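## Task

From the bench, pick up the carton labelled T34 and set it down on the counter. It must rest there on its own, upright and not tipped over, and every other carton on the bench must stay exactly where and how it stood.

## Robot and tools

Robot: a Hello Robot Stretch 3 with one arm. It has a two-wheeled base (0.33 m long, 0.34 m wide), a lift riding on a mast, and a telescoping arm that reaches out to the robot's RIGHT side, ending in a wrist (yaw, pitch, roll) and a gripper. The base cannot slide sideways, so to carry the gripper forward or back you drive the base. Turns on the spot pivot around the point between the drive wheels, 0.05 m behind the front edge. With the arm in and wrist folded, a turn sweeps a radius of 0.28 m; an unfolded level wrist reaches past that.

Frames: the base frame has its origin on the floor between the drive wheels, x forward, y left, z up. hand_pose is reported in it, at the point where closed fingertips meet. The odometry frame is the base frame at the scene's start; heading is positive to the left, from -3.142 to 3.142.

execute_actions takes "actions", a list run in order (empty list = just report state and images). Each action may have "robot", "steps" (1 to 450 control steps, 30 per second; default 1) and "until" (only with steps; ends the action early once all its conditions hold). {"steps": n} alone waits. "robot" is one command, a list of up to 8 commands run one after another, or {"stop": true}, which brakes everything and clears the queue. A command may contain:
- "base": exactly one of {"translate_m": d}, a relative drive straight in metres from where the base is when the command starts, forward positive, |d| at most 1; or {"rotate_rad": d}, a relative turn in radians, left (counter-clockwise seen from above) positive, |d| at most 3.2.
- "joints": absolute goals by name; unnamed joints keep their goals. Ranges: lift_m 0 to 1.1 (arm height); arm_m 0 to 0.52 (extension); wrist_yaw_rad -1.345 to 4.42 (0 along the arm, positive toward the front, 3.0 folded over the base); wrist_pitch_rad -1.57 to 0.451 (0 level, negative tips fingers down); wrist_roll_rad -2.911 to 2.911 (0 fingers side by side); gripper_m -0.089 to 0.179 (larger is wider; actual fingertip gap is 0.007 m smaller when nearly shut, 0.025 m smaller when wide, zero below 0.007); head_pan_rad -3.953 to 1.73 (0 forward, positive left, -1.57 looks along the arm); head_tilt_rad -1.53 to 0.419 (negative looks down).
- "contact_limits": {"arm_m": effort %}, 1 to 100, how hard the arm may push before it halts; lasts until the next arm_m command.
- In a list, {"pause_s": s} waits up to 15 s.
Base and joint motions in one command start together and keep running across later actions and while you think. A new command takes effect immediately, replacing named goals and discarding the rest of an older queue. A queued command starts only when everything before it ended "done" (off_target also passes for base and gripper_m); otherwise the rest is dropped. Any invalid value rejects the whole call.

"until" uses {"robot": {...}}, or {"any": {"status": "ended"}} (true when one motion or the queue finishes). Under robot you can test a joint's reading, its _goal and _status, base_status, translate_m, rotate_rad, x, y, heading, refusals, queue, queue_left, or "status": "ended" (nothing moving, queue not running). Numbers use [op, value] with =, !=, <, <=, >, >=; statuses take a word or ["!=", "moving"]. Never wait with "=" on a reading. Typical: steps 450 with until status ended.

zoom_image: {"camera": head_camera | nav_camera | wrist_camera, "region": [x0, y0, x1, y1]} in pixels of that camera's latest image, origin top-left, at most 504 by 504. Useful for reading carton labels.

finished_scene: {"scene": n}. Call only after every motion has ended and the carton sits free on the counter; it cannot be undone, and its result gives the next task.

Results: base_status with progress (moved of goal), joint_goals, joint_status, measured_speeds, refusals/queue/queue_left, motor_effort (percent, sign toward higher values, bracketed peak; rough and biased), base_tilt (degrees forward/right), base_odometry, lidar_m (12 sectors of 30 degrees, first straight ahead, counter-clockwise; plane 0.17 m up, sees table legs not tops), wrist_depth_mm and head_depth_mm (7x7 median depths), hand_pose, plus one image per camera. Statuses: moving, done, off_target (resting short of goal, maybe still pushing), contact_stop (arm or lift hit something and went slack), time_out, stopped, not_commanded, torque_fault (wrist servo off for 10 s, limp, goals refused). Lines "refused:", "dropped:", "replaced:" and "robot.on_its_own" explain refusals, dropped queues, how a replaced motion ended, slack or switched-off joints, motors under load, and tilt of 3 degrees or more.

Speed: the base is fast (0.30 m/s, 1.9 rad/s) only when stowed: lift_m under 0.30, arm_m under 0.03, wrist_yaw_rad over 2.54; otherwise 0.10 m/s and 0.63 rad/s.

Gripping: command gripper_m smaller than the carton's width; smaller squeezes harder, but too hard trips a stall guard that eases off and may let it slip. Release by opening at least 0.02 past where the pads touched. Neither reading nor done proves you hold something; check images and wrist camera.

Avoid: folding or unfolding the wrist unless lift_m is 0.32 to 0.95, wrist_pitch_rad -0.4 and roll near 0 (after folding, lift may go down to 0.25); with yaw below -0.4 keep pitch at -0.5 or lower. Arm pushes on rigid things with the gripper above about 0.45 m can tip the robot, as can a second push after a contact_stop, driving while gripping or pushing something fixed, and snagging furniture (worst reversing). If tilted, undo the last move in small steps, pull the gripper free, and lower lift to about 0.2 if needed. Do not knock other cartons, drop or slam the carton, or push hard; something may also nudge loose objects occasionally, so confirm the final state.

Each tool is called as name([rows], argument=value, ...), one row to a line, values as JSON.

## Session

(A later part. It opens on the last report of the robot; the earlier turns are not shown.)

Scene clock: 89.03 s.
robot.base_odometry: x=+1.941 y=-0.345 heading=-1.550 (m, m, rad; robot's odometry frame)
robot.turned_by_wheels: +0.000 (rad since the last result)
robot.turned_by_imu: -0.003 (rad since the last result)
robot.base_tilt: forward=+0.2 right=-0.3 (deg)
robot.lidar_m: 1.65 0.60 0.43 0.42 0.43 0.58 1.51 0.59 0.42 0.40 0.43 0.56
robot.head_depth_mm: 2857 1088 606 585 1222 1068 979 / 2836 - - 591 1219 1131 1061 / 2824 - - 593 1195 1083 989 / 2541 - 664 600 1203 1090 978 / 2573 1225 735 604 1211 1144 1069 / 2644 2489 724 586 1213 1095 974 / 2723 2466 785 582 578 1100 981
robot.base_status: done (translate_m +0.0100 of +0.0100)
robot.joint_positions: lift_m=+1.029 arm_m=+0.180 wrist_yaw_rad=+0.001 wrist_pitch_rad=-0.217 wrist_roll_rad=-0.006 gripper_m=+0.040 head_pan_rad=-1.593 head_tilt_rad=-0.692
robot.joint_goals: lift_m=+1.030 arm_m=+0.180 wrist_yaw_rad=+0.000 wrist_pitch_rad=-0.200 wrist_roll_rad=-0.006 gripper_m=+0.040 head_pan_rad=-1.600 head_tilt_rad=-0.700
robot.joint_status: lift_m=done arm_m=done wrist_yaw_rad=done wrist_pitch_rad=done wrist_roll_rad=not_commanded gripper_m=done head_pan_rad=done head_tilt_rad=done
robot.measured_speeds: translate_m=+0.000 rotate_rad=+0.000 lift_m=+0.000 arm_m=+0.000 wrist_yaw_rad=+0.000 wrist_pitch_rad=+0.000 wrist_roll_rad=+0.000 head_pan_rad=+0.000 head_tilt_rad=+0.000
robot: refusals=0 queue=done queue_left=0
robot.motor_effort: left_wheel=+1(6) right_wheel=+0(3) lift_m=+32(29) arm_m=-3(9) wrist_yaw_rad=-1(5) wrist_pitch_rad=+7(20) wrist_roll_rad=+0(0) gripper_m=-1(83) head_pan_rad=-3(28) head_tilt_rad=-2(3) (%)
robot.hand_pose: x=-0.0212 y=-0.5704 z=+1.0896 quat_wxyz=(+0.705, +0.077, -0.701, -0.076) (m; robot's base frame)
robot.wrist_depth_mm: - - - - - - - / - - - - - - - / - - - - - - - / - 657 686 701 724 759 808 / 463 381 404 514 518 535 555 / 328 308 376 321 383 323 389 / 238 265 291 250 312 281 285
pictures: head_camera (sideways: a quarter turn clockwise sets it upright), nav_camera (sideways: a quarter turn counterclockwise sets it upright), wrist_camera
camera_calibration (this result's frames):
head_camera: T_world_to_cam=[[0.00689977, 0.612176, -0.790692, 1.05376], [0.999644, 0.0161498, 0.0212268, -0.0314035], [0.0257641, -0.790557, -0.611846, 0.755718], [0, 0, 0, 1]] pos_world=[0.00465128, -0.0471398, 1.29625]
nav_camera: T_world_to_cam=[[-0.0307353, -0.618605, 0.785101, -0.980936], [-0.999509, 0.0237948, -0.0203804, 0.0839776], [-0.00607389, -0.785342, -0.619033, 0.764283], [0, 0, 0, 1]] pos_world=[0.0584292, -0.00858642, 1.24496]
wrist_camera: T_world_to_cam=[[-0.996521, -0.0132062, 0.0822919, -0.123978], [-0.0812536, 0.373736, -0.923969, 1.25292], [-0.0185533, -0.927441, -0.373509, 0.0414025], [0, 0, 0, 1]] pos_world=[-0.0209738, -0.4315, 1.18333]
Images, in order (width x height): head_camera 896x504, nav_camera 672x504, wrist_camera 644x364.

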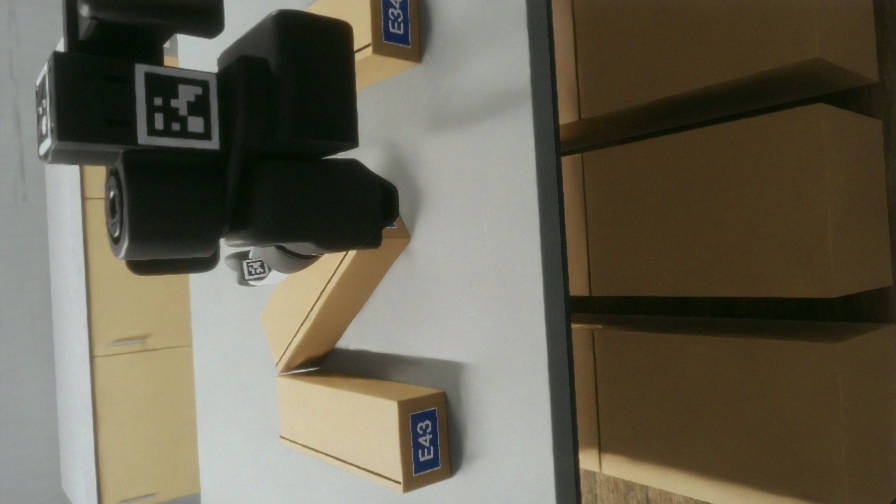

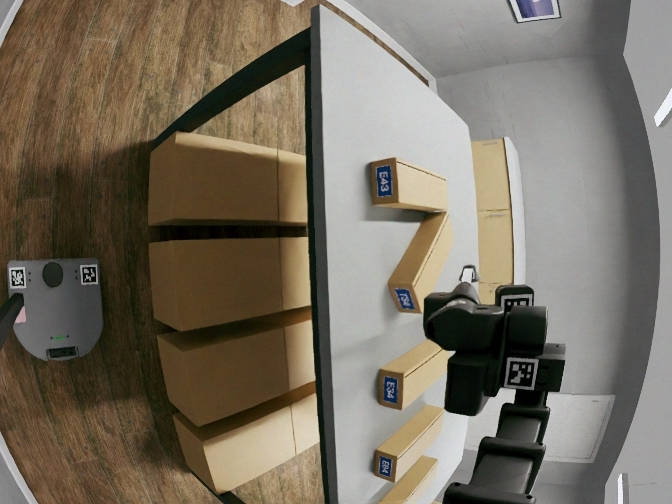

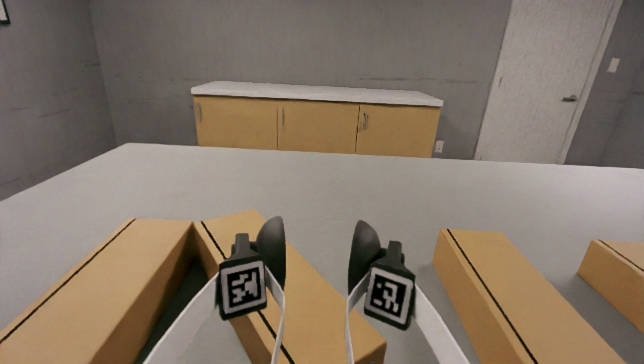

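execute_actions([
  {"robot":[{"joints":{"lift_m":1.1}},{"base":{"translate_m":-0.06},"joints":{"gripper_m":0.14,"wrist_pitch_rad":-0.7,"wrist_yaw_rad":0.55,"arm_m":0.39,"head_tilt_rad":-0.5}}],"steps":450,"until":{"robot":{"status":"ended"}}},
])

Scene clock: 103.33 s.
robot.base_odometry: x=+1.940 y=-0.285 heading=-1.550 (m, m, rad; robot's odometry frame)
robot.turned_by_wheels: +0.000 (rad since the last result)
robot.turned_by_imu: -0.002 (rad since the last result)
robot.base_tilt: forward=+0.2 right=-0.3 (deg)
robot.lidar_m: 1.71 0.60 0.43 0.42 0.43 0.58 1.49 0.59 0.42 0.40 0.42 0.56
robot.head_depth_mm: 2841 3276 1256 789 578 1124 1012 / 2834 2702 1268 682 582 1127 1066 / 2856 - 1275 776 585 1133 1016 / 2834 - 1103 806 587 1138 1017 / 2885 3070 2687 704 591 1140 1076 / 2868 3040 2693 743 596 552 1052 / 2878 3016 2654 705 580 516 1030
robot.base_status: done (translate_m -0.0600 of -0.0600)
robot.joint_positions: lift_m=+1.099 arm_m=+0.390 wrist_yaw_rad=+0.548 wrist_pitch_rad=-0.710 wrist_roll_rad=-0.006 gripper_m=+0.140 head_pan_rad=-1.593 head_tilt_rad=-0.507
robot.joint_goals: lift_m=+1.100 arm_m=+0.390 wrist_yaw_rad=+0.550 wrist_pitch_rad=-0.700 wrist_roll_rad=-0.006 gripper_m=+0.140 head_pan_rad=-1.600 head_tilt_rad=-0.500
robot.joint_status: lift_m=done arm_m=done wrist_yaw_rad=done wrist_pitch_rad=done wrist_roll_rad=not_commanded gripper_m=done head_pan_rad=done head_tilt_rad=done
robot.measured_speeds: translate_m=+0.000 rotate_rad=+0.000 lift_m=+0.000 arm_m=+0.000 wrist_yaw_rad=+0.000 wrist_pitch_rad=+0.000 wrist_roll_rad=+0.000 head_pan_rad=+0.000 head_tilt_rad=+0.000
robot: refusals=0 queue=done queue_left=0
robot.motor_effort: left_wheel=+1(3) right_wheel=+0(4) lift_m=+32(32) arm_m=+2(0) wrist_yaw_rad=+1(2) wrist_pitch_rad=+4(8) wrist_roll_rad=+0(0) gripper_m=+0(82) head_pan_rad=-2(3) head_tilt_rad=+3(18) (%)
robot.hand_pose: x=+0.0715 y=-0.6872 z=+1.0529 quat_wxyz=(+0.707, +0.416, -0.569, -0.056) (m; robot's base frame)
robot.wrist_depth_mm: - - 606 627 653 - - / - 486 499 512 517 528 545 / 406 416 409 427 442 440 445 / 355 288 298 303 375 380 388 / 253 260 300 261 329 333 337 / 226 - 279 234 293 298 299 / 212 252 250 213 266 264 248
pictures: head_camera (sideways: a quarter turn clockwise sets it upright), nav_camera (sideways: a quarter turn counterclockwise sets it upright), wrist_camera
camera_calibration (this result's frames):
head_camera: T_world_to_cam=[[0.0035488, 0.456782, -0.889572, 1.18271], [0.99972, 0.0191973, 0.0138458, -0.0217989], [0.0234019, -0.889372, -0.456586, 0.553729], [0, 0, 0, 1]] pos_world=[0.00463729, -0.0473519, 1.30523]
nav_camera: T_world_to_cam=[[-0.0274059, -0.464114, 0.885351, -1.11167], [-0.999589, 0.0202249, -0.0203399, 0.0839302], [-0.00846616, -0.885545, -0.464477, 0.563214], [0, 0, 0, 1]] pos_world=[0.0581976, -0.0188888, 1.24753]
wrist_camera: T_world_to_cam=[[-0.824848, -0.561395, 0.0667919, -0.40272], [-0.4684, 0.612449, -0.636795, 1.15961], [0.316587, -0.556544, -0.768135, 0.567468], [0, 0, 0, 1]] pos_world=[0.0313276, -0.620468, 1.20123]
Images, in order (width x height): head_camera 896x504, nav_camera 672x504, wrist_camera 644x364.

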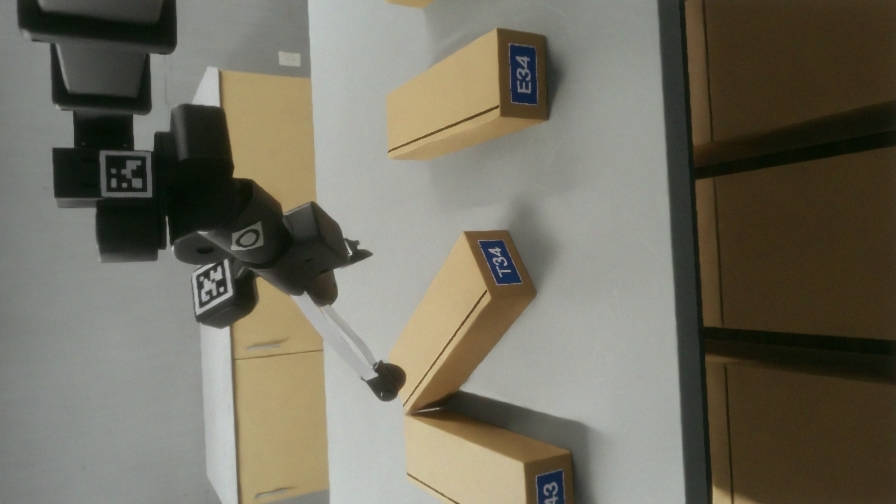

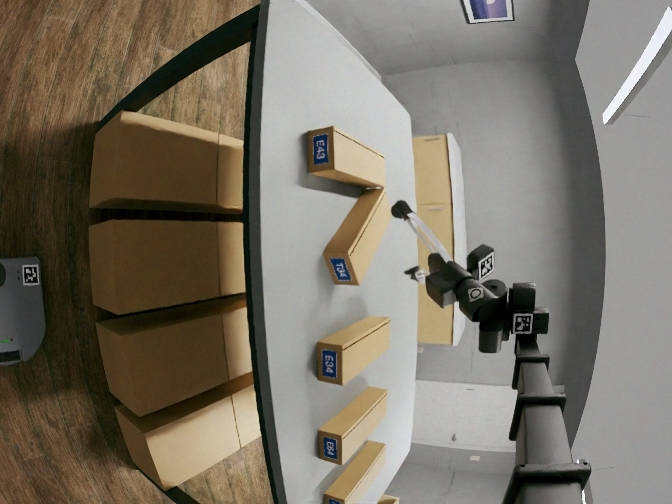

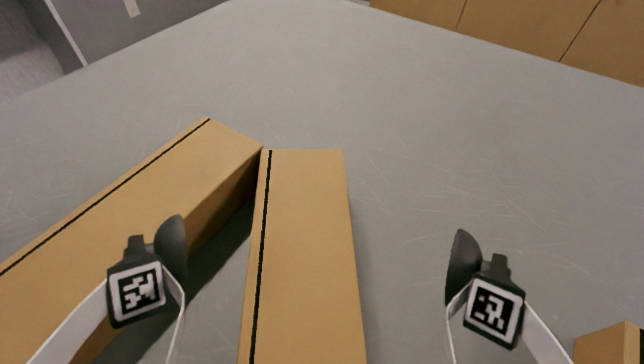

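execute_actions([
  {"robot":{"joints":{"lift_m":1.0,"arm_m":0.378,"gripper_m":0.13}},"steps":450,"until":{"robot":{"status":"ended"}}},
])

execute_actions([
  {"robot":[{"joints":{"gripper_m":0.045}},{"joints":{"lift_m":1.1}}],"steps":450,"until":{"robot":{"status":"ended"}}},
])

Scene clock: 110.00 s.
robot.base_odometry: x=+1.940 y=-0.285 heading=-1.550 (m, m, rad; robot's odometry frame)
robot.turned_by_wheels: +0.000 (rad since the last result)
robot.turned_by_imu: -0.001 (rad since the last result)
robot.base_tilt: forward=+0.2 right=-0.2 (deg)
robot.lidar_m: 1.71 0.60 0.43 0.41 0.43 0.58 1.50 0.59 0.42 0.40 0.42 0.56
robot.head_depth_mm: 2977 3256 - 681 577 1120 1005 / 2929 3108 1016 686 581 1122 1070 / 2939 3117 - 767 585 1136 1016 / 2934 3085 - 660 588 1137 1022 / 2902 3025 2668 697 592 1147 1081 / 2888 3016 2688 778 595 551 1056 / 2849 3041 2634 705 581 515 1030
robot.base_status: done (translate_m -0.0600 of -0.0600)
robot.joint_positions: lift_m=+1.001 arm_m=+0.378 wrist_yaw_rad=+0.548 wrist_pitch_rad=-0.710 wrist_roll_rad=-0.006 gripper_m=+0.130 head_pan_rad=-1.593 head_tilt_rad=-0.507
robot.joint_goals: lift_m=+1.000 arm_m=+0.378 wrist_yaw_rad=+0.550 wrist_pitch_rad=-0.700 wrist_roll_rad=-0.006 gripper_m=+0.130 head_pan_rad=-1.600 head_tilt_rad=-0.500
robot.joint_status: lift_m=done arm_m=done wrist_yaw_rad=done wrist_pitch_rad=done wrist_roll_rad=not_commanded gripper_m=done head_pan_rad=done head_tilt_rad=done
robot.measured_speeds: translate_m=+0.000 rotate_rad=+0.000 lift_m=+0.000 arm_m=+0.000 wrist_yaw_rad=+0.000 wrist_pitch_rad=+0.000 wrist_roll_rad=+0.000 head_pan_rad=+0.000 head_tilt_rad=+0.000
robot: refusals=0 queue=done queue_left=0
robot.motor_effort: left_wheel=+1(1) right_wheel=+0(0) lift_m=+12(30) arm_m=-4(4) wrist_yaw_rad=+2(1) wrist_pitch_rad=+4(5) wrist_roll_rad=+0(0) gripper_m=+1(50) head_pan_rad=-2(2) head_tilt_rad=+4(4) (%)
robot.hand_pose: x=+0.0715 y=-0.6758 z=+0.9539 quat_wxyz=(+0.707, +0.416, -0.569, -0.056) (m; robot's base frame)
robot.wrist_depth_mm: 383 390 398 404 413 430 443 / 314 223 236 230 335 346 354 / 186 199 231 195 285 289 293 / 170 207 224 169 240 248 252 / 179 207 151 148 210 217 221 / 182 - 133 132 136 196 196 / 170 166 119 119 123 171 176
pictures: head_camera (sideways: a quarter turn clockwise sets it upright), nav_camera (sideways: a quarter turn counterclockwise sets it upright), wrist_camera
camera_calibration (this result's frames):
head_camera: T_world_to_cam=[[0.00354873, 0.456776, -0.889575, 1.18272], [0.99972, 0.0191973, 0.0138455, -0.0217986], [0.0234017, -0.889375, -0.45658, 0.553722], [0, 0, 0, 1]] pos_world=[0.00463729, -0.0473519, 1.30523]
nav_camera: T_world_to_cam=[[-0.0274058, -0.464108, 0.885355, -1.11168], [-0.999589, 0.0202249, -0.0203398, 0.0839302], [-0.00846633, -0.885548, -0.464471, 0.563207], [0, 0, 0, 1]] pos_world=[0.0581976, -0.0188891, 1.24753]
wrist_camera: T_world_to_cam=[[-0.824834, -0.561418, 0.0667723, -0.389723], [-0.468532, 0.612665, -0.636491, 1.08942], [0.316428, -0.556284, -0.768389, 0.498212], [0, 0, 0, 1]] pos_world=[0.0313199, -0.609096, 1.10225]
Images, in order (width x height): head_camera 896x504, nav_camera 672x504, wrist_camera 644x364.

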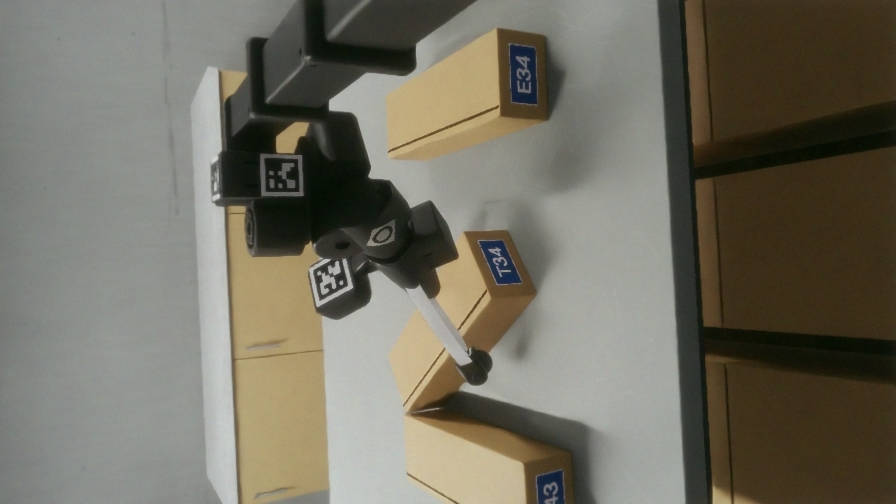

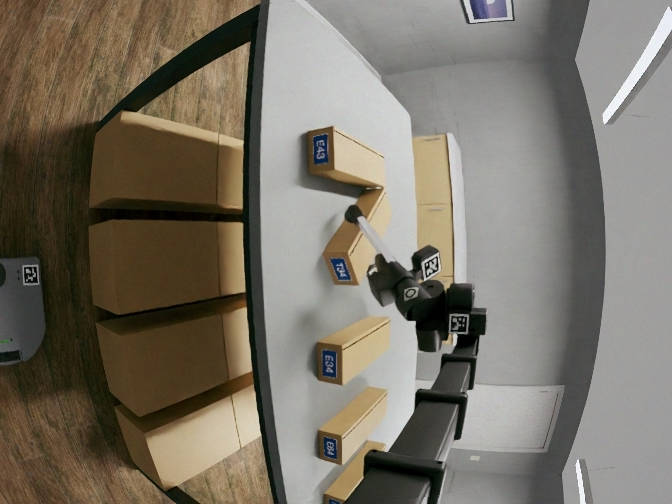

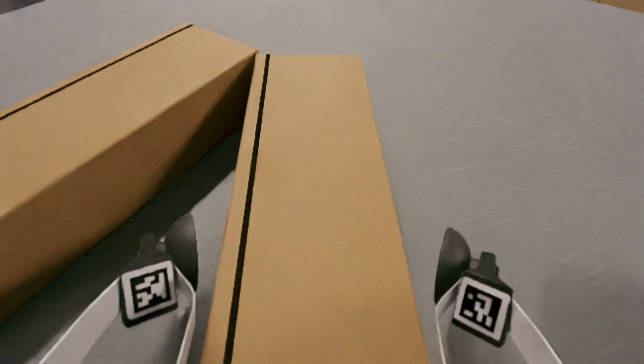

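Scene clock: 112.70 s.
robot.base_odometry: x=+1.940 y=-0.285 heading=-1.550 (m, m, rad; robot's odometry frame)
robot.turned_by_wheels: +0.000 (rad since the last result)
robot.turned_by_imu: -0.001 (rad since the last result)
robot.base_tilt: forward=+0.2 right=-0.3 (deg)
robot.lidar_m: 1.71 0.60 0.43 0.42 0.43 0.58 1.50 0.59 0.42 0.40 0.42 0.56
robot.head_depth_mm: 2879 3225 1249 790 578 1124 1009 / 2866 2904 1259 685 581 1124 1067 / 2852 - 1229 778 585 1138 1014 / 2866 - 1023 700 588 1134 1021 / 2897 3061 2710 705 592 1139 1072 / 2890 3011 1954 780 594 554 1056 / 2867 2989 2669 705 581 516 1028
robot.base_status: done (translate_m -0.0600 of -0.0600)
robot.joint_positions: lift_m=+1.099 arm_m=+0.378 wrist_yaw_rad=+0.548 wrist_pitch_rad=-0.715 wrist_roll_rad=-0.006 gripper_m=+0.049 head_pan_rad=-1.593 head_tilt_rad=-0.507
robot.joint_goals: lift_m=+1.100 arm_m=+0.378 wrist_yaw_rad=+0.550 wrist_pitch_rad=-0.700 wrist_roll_rad=-0.006 gripper_m=+0.048 head_pan_rad=-1.600 head_tilt_rad=-0.500
robot.joint_status: lift_m=done arm_m=done wrist_yaw_rad=done wrist_pitch_rad=done wrist_roll_rad=not_commanded gripper_m=done head_pan_rad=done head_tilt_rad=done
robot.measured_speeds: translate_m=+0.000 rotate_rad=+0.000 lift_m=+0.000 arm_m=+0.000 wrist_yaw_rad=+0.000 wrist_pitch_rad=+0.000 wrist_roll_rad=+0.000 head_pan_rad=+0.000 head_tilt_rad=+0.000
robot: refusals=0 queue=done queue_left=0
robot.motor_effort: left_wheel=+1(1) right_wheel=+0(0) lift_m=+32(29) arm_m=-3(3) wrist_yaw_rad=+1(2) wrist_pitch_rad=+7(7) wrist_roll_rad=+0(0) gripper_m=-20(93) head_pan_rad=-2(3) head_tilt_rad=+4(3) (%)
robot.hand_pose: x=+0.0710 y=-0.6750 z=+1.0519 quat_wxyz=(+0.707, +0.418, -0.568, -0.058) (m; robot's base frame)
robot.wrist_depth_mm: - - 603 614 644 - - / - 482 478 218 513 522 540 / 408 415 325 187 430 446 444 / 354 287 284 166 366 375 385 / 249 257 147 147 156 329 335 / 223 236 130 133 135 297 298 / 211 253 121 121 124 266 241
pictures: head_camera (sideways: a quarter turn clockwise sets it upright), nav_camera (sideways: a quarter turn counterclockwise sets it upright), wrist_camera
camera_calibration (this result's frames):
head_camera: T_world_to_cam=[[0.00354878, 0.456776, -0.889575, 1.18272], [0.99972, 0.0191972, 0.0138455, -0.0217986], [0.0234016, -0.889375, -0.45658, 0.553722], [0, 0, 0, 1]] pos_world=[0.00463728, -0.0473519, 1.30523]
nav_camera: T_world_to_cam=[[-0.0274058, -0.464108, 0.885355, -1.11168], [-0.999589, 0.020225, -0.0203398, 0.0839302], [-0.00846644, -0.885548, -0.464471, 0.563207], [0, 0, 0, 1]] pos_world=[0.0581976, -0.0188891, 1.24753]
wrist_camera: T_world_to_cam=[[-0.82466, -0.561702, 0.0665313, -0.396174], [-0.470146, 0.615297, -0.63275, 1.14909], [0.31448, -0.553083, -0.771493, 0.579702], [0, 0, 0, 1]] pos_world=[0.0312261, -0.608939, 1.20068]
Images, in order (width x height): head_camera 896x504, nav_camera 672x504, wrist_camera 644x364.

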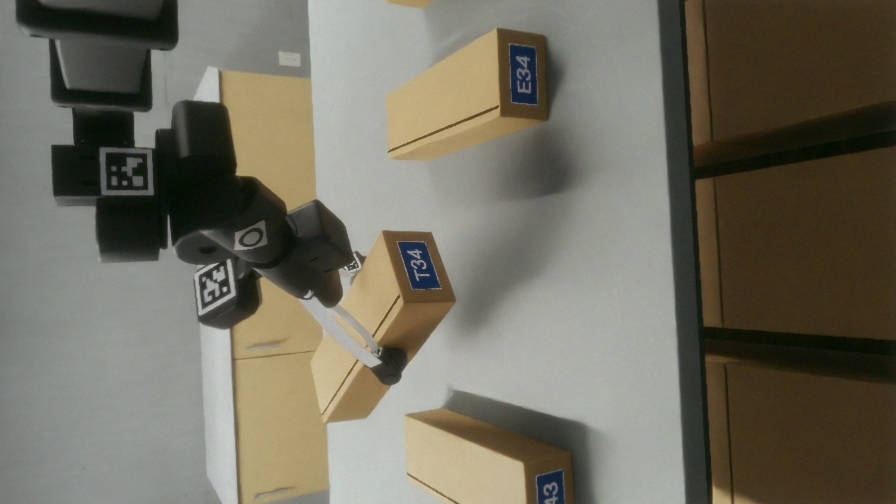

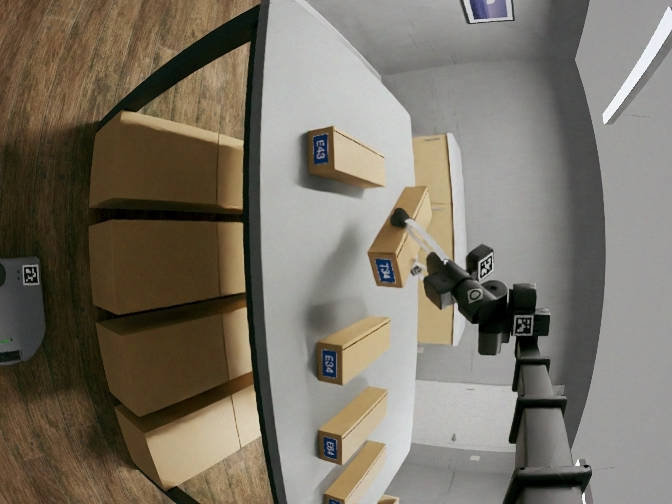

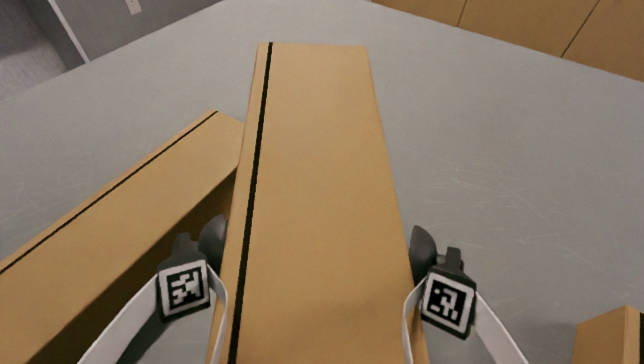

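execute_actions([
  {"robot":[{"joints":{"arm_m":0.1}},{"base":{"translate_m":1}},{"base":{"rotate_rad":-1.58}},{"base":{"translate_m":1}},{"base":{"translate_m":1}},{"base":{"translate_m":0.2},"joints":{"wrist_yaw_rad":0}},{"base":{"rotate_rad":1.61}},{"base":{"translate_m":-0.3}}],"steps":450},
  {"steps":450},
  {"steps":450,"until":{"robot":{"status":"ended"}}},
  {"steps":450,"until":{"robot":{"status":"ended"}}},
])

Scene clock: 171.23 s.
robot.base_odometry: x=-0.254 y=-1.011 heading=-1.520 (m, m, rad; robot's odometry frame)
robot.turned_by_wheels: +0.030 (rad since the last result)
robot.turned_by_imu: +0.029 (rad since the last result)
robot.base_tilt: forward=+0.2 right=-0.2 (deg)
robot.lidar_m: 1.33 1.39 1.85 0.93 0.96 1.32 3.10 0.71 0.52 0.50 0.52 1.38
robot.head_depth_mm: - - - 741 606 676 792 / - - - 764 588 675 793 / 922 - - - 362 670 790 / 929 1041 1096 499 366 671 783 / 938 1030 1114 849 599 668 781 / 941 1030 1120 831 602 666 778 / 939 1030 1137 1222 606 654 1241
robot.base_status: done (translate_m -0.3000 of -0.3000)
robot.joint_positions: lift_m=+1.099 arm_m=+0.100 wrist_yaw_rad=+0.002 wrist_pitch_rad=-0.716 wrist_roll_rad=-0.006 gripper_m=+0.049 head_pan_rad=-1.593 head_tilt_rad=-0.507
robot.joint_goals: lift_m=+1.100 arm_m=+0.100 wrist_yaw_rad=+0.000 wrist_pitch_rad=-0.700 wrist_roll_rad=-0.006 gripper_m=+0.048 head_pan_rad=-1.600 head_tilt_rad=-0.500
robot.joint_status: lift_m=done arm_m=done wrist_yaw_rad=done wrist_pitch_rad=done wrist_roll_rad=not_commanded gripper_m=done head_pan_rad=done head_tilt_rad=done
robot.measured_speeds: translate_m=+0.000 rotate_rad=+0.000 lift_m=+0.000 arm_m=+0.000 wrist_yaw_rad=+0.000 wrist_pitch_rad=+0.000 wrist_roll_rad=+0.000 head_pan_rad=+0.000 head_tilt_rad=+0.000
robot: refusals=0 queue=done queue_left=0
robot.motor_effort: left_wheel=-2(6) right_wheel=+3(6) lift_m=+32(32) arm_m=-3(2) wrist_yaw_rad=-2(3) wrist_pitch_rad=+7(7) wrist_roll_rad=+0(0) gripper_m=-20(21) head_pan_rad=-2(2) head_tilt_rad=+4(4) (%)
robot.hand_pose: x=-0.0212 y=-0.4228 z=+1.0519 quat_wxyz=(+0.665, +0.249, -0.660, -0.247) (m; robot's base frame)
robot.wrist_depth_mm: 842 819 616 629 644 669 672 / 956 883 489 217 522 531 541 / - 415 408 188 444 445 449 / - 365 352 165 369 380 396 / 335 322 148 147 156 339 343 / - 437 131 133 134 335 329 / - - 122 121 124 588 563
pictures: head_camera (sideways: a quarter turn clockwise sets it upright), nav_camera (sideways: a quarter turn counterclockwise sets it upright), wrist_camera
camera_calibration (this result's frames):
head_camera: T_world_to_cam=[[0.00354764, 0.456576, -0.889677, 1.18285], [0.99972, 0.019193, 0.0138362, -0.0217864], [0.0233929, -0.889477, -0.45638, 0.553462], [0, 0, 0, 1]] pos_world=[0.00463695, -0.0473511, 1.30524]
nav_camera: T_world_to_cam=[[-0.0274048, -0.463909, 0.885459, -1.11181], [-0.999588, 0.0202277, -0.0203394, 0.0839296], [-0.00847521, -0.885652, -0.464272, 0.562948], [0, 0, 0, 1]] pos_world=[0.0581972, -0.0189017, 1.24753]
wrist_camera: T_world_to_cam=[[-0.996431, -0.0519784, 0.0665029, -0.118639], [-0.0823854, 0.770296, -0.632343, 1.02384], [-0.0183587, -0.635565, -0.771829, 0.706525], [0, 0, 0, 1]] pos_world=[-0.0208948, -0.345787, 1.20063]
Images, in order (width x height): head_camera 896x504, nav_camera 672x504, wrist_camera 644x364.

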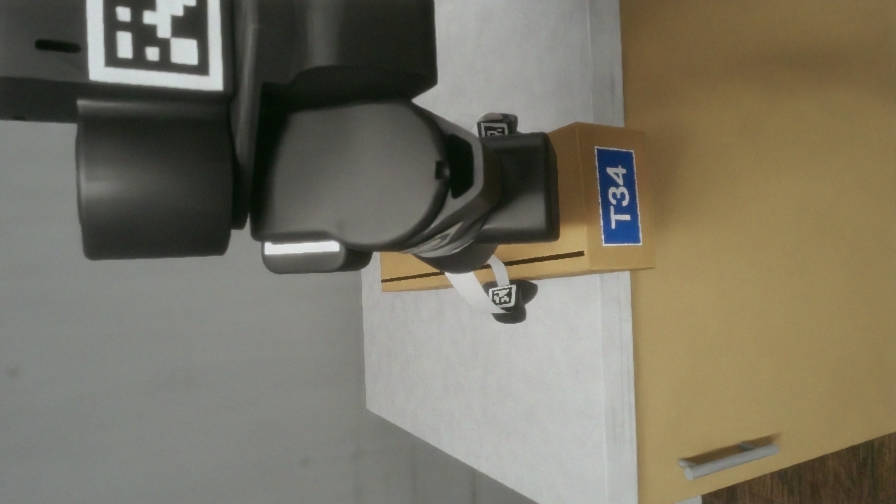

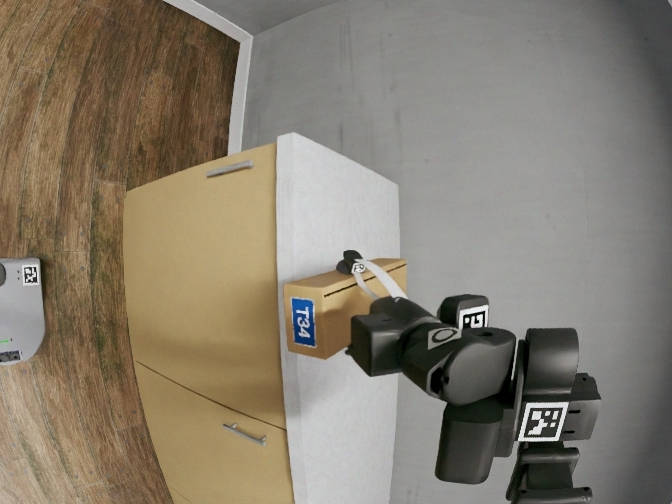

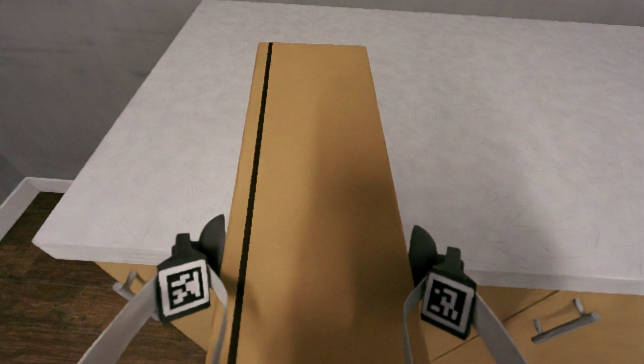

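The counter is about 5 mm lower than the bench.

execute_actions([
  {"robot":[{"joints":{"arm_m":0.37}},{"joints":{"lift_m":0.996}},{"joints":{"gripper_m":0.14}},{"joints":{"lift_m":1.08}}],"steps":450,"until":{"robot":{"status":"ended"}}},
])

Scene clock: 182.00 s.
robot.base_odometry: x=-0.254 y=-1.011 heading=-1.520 (m, m, rad; robot's odometry frame)
robot.turned_by_wheels: +0.000 (rad since the last result)
robot.turned_by_imu: -0.003 (rad since the last result)
robot.base_tilt: forward=+0.2 right=-0.3 (deg)
robot.lidar_m: 1.33 1.39 1.85 0.93 0.96 1.33 3.10 0.71 0.52 0.50 0.52 1.37
robot.head_depth_mm: 926 1067 1098 801 609 677 796 / 927 1039 1097 805 611 674 790 / 927 - 1118 772 614 672 785 / 939 1020 1102 732 618 670 786 / 941 1026 1116 822 599 667 784 / 940 1027 1118 829 600 665 777 / 940 1029 1134 1228 604 653 1236
robot.base_status: done (translate_m -0.3000 of -0.3000)
robot.joint_positions: lift_m=+1.079 arm_m=+0.370 wrist_yaw_rad=+0.001 wrist_pitch_rad=-0.710 wrist_roll_rad=-0.006 gripper_m=+0.140 head_pan_rad=-1.593 head_tilt_rad=-0.507
robot.joint_goals: lift_m=+1.080 arm_m=+0.370 wrist_yaw_rad=+0.000 wrist_pitch_rad=-0.700 wrist_roll_rad=-0.006 gripper_m=+0.140 head_pan_rad=-1.600 head_tilt_rad=-0.500
robot.joint_status: lift_m=done arm_m=done wrist_yaw_rad=done wrist_pitch_rad=done wrist_roll_rad=not_commanded gripper_m=done head_pan_rad=done head_tilt_rad=done
robot.measured_speeds: translate_m=+0.000 rotate_rad=+0.000 lift_m=+0.000 arm_m=+0.000 wrist_yaw_rad=+0.000 wrist_pitch_rad=+0.000 wrist_roll_rad=+0.000 head_pan_rad=+0.000 head_tilt_rad=+0.000
robot: refusals=0 queue=done queue_left=0
robot.motor_effort: left_wheel=-2(2) right_wheel=+3(3) lift_m=+32(32) arm_m=+2(4) wrist_yaw_rad=-2(3) wrist_pitch_rad=+4(7) wrist_roll_rad=+0(0) gripper_m=-1(82) head_pan_rad=-2(1) head_tilt_rad=+4(4) (%)
robot.hand_pose: x=-0.0213 y=-0.6933 z=+1.0329 quat_wxyz=(+0.665, +0.247, -0.661, -0.245) (m; robot's base frame)
robot.wrist_depth_mm: 541 533 525 512 500 493 486 / 633 500 473 481 495 497 518 / 745 389 395 403 409 419 425 / 850 339 342 276 353 357 363 / 303 306 302 243 313 314 321 / 266 - 264 217 277 281 283 / 240 241 240 195 250 248 255
pictures: head_camera (sideways: a quarter turn clockwise sets it upright), nav_camera (sideways: a quarter turn counterclockwise sets it upright), wrist_camera
camera_calibration (this result's frames):
head_camera: T_world_to_cam=[[0.00356544, 0.456574, -0.889678, 1.18285], [0.999721, 0.019154, 0.0138361, -0.0217863], [0.0233581, -0.889479, -0.456378, 0.553459], [0, 0, 0, 1]] pos_world=[0.0046351, -0.047351, 1.30525]
nav_camera: T_world_to_cam=[[-0.0274229, -0.463906, 0.88546, -1.11181], [-0.999588, 0.0202668, -0.0203394, 0.0839296], [-0.00850986, -0.885653, -0.46427, 0.562945], [0, 0, 0, 1]] pos_world=[0.0581964, -0.0189039, 1.24753]
wrist_camera: T_world_to_cam=[[-0.996476, -0.0507504, 0.0667818, -0.13102], [-0.0817212, 0.76679, -0.636675, 1.22219], [-0.0188961, -0.639889, -0.768235, 0.513286], [0, 0, 0, 1]] pos_world=[-0.0209805, -0.615362, 1.18121]
Images, in order (width x height): head_camera 896x504, nav_camera 672x504, wrist_camera 644x364.

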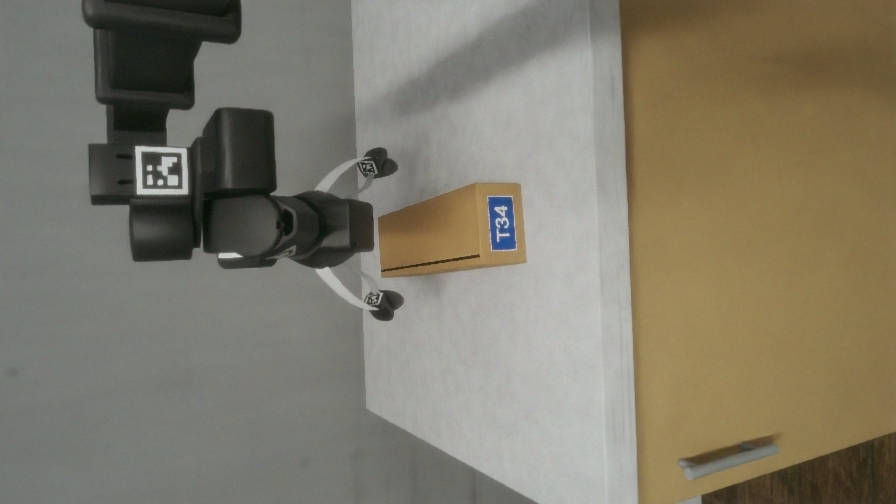

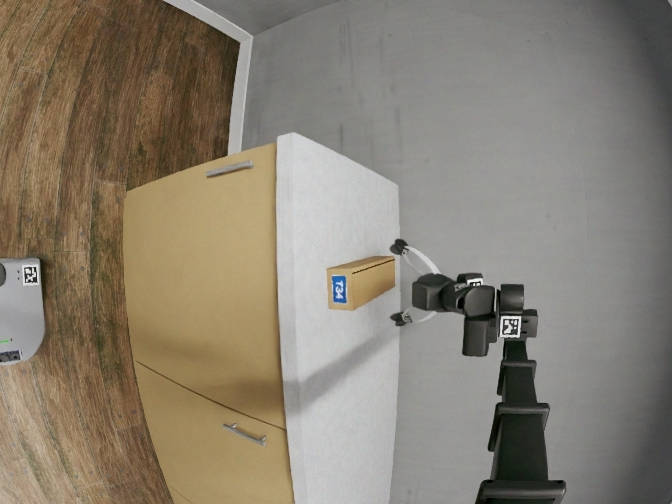

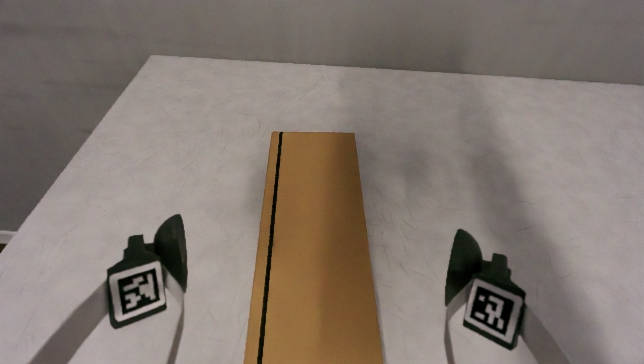

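finished_scene(scene=2)

The scene is finished: the task was done.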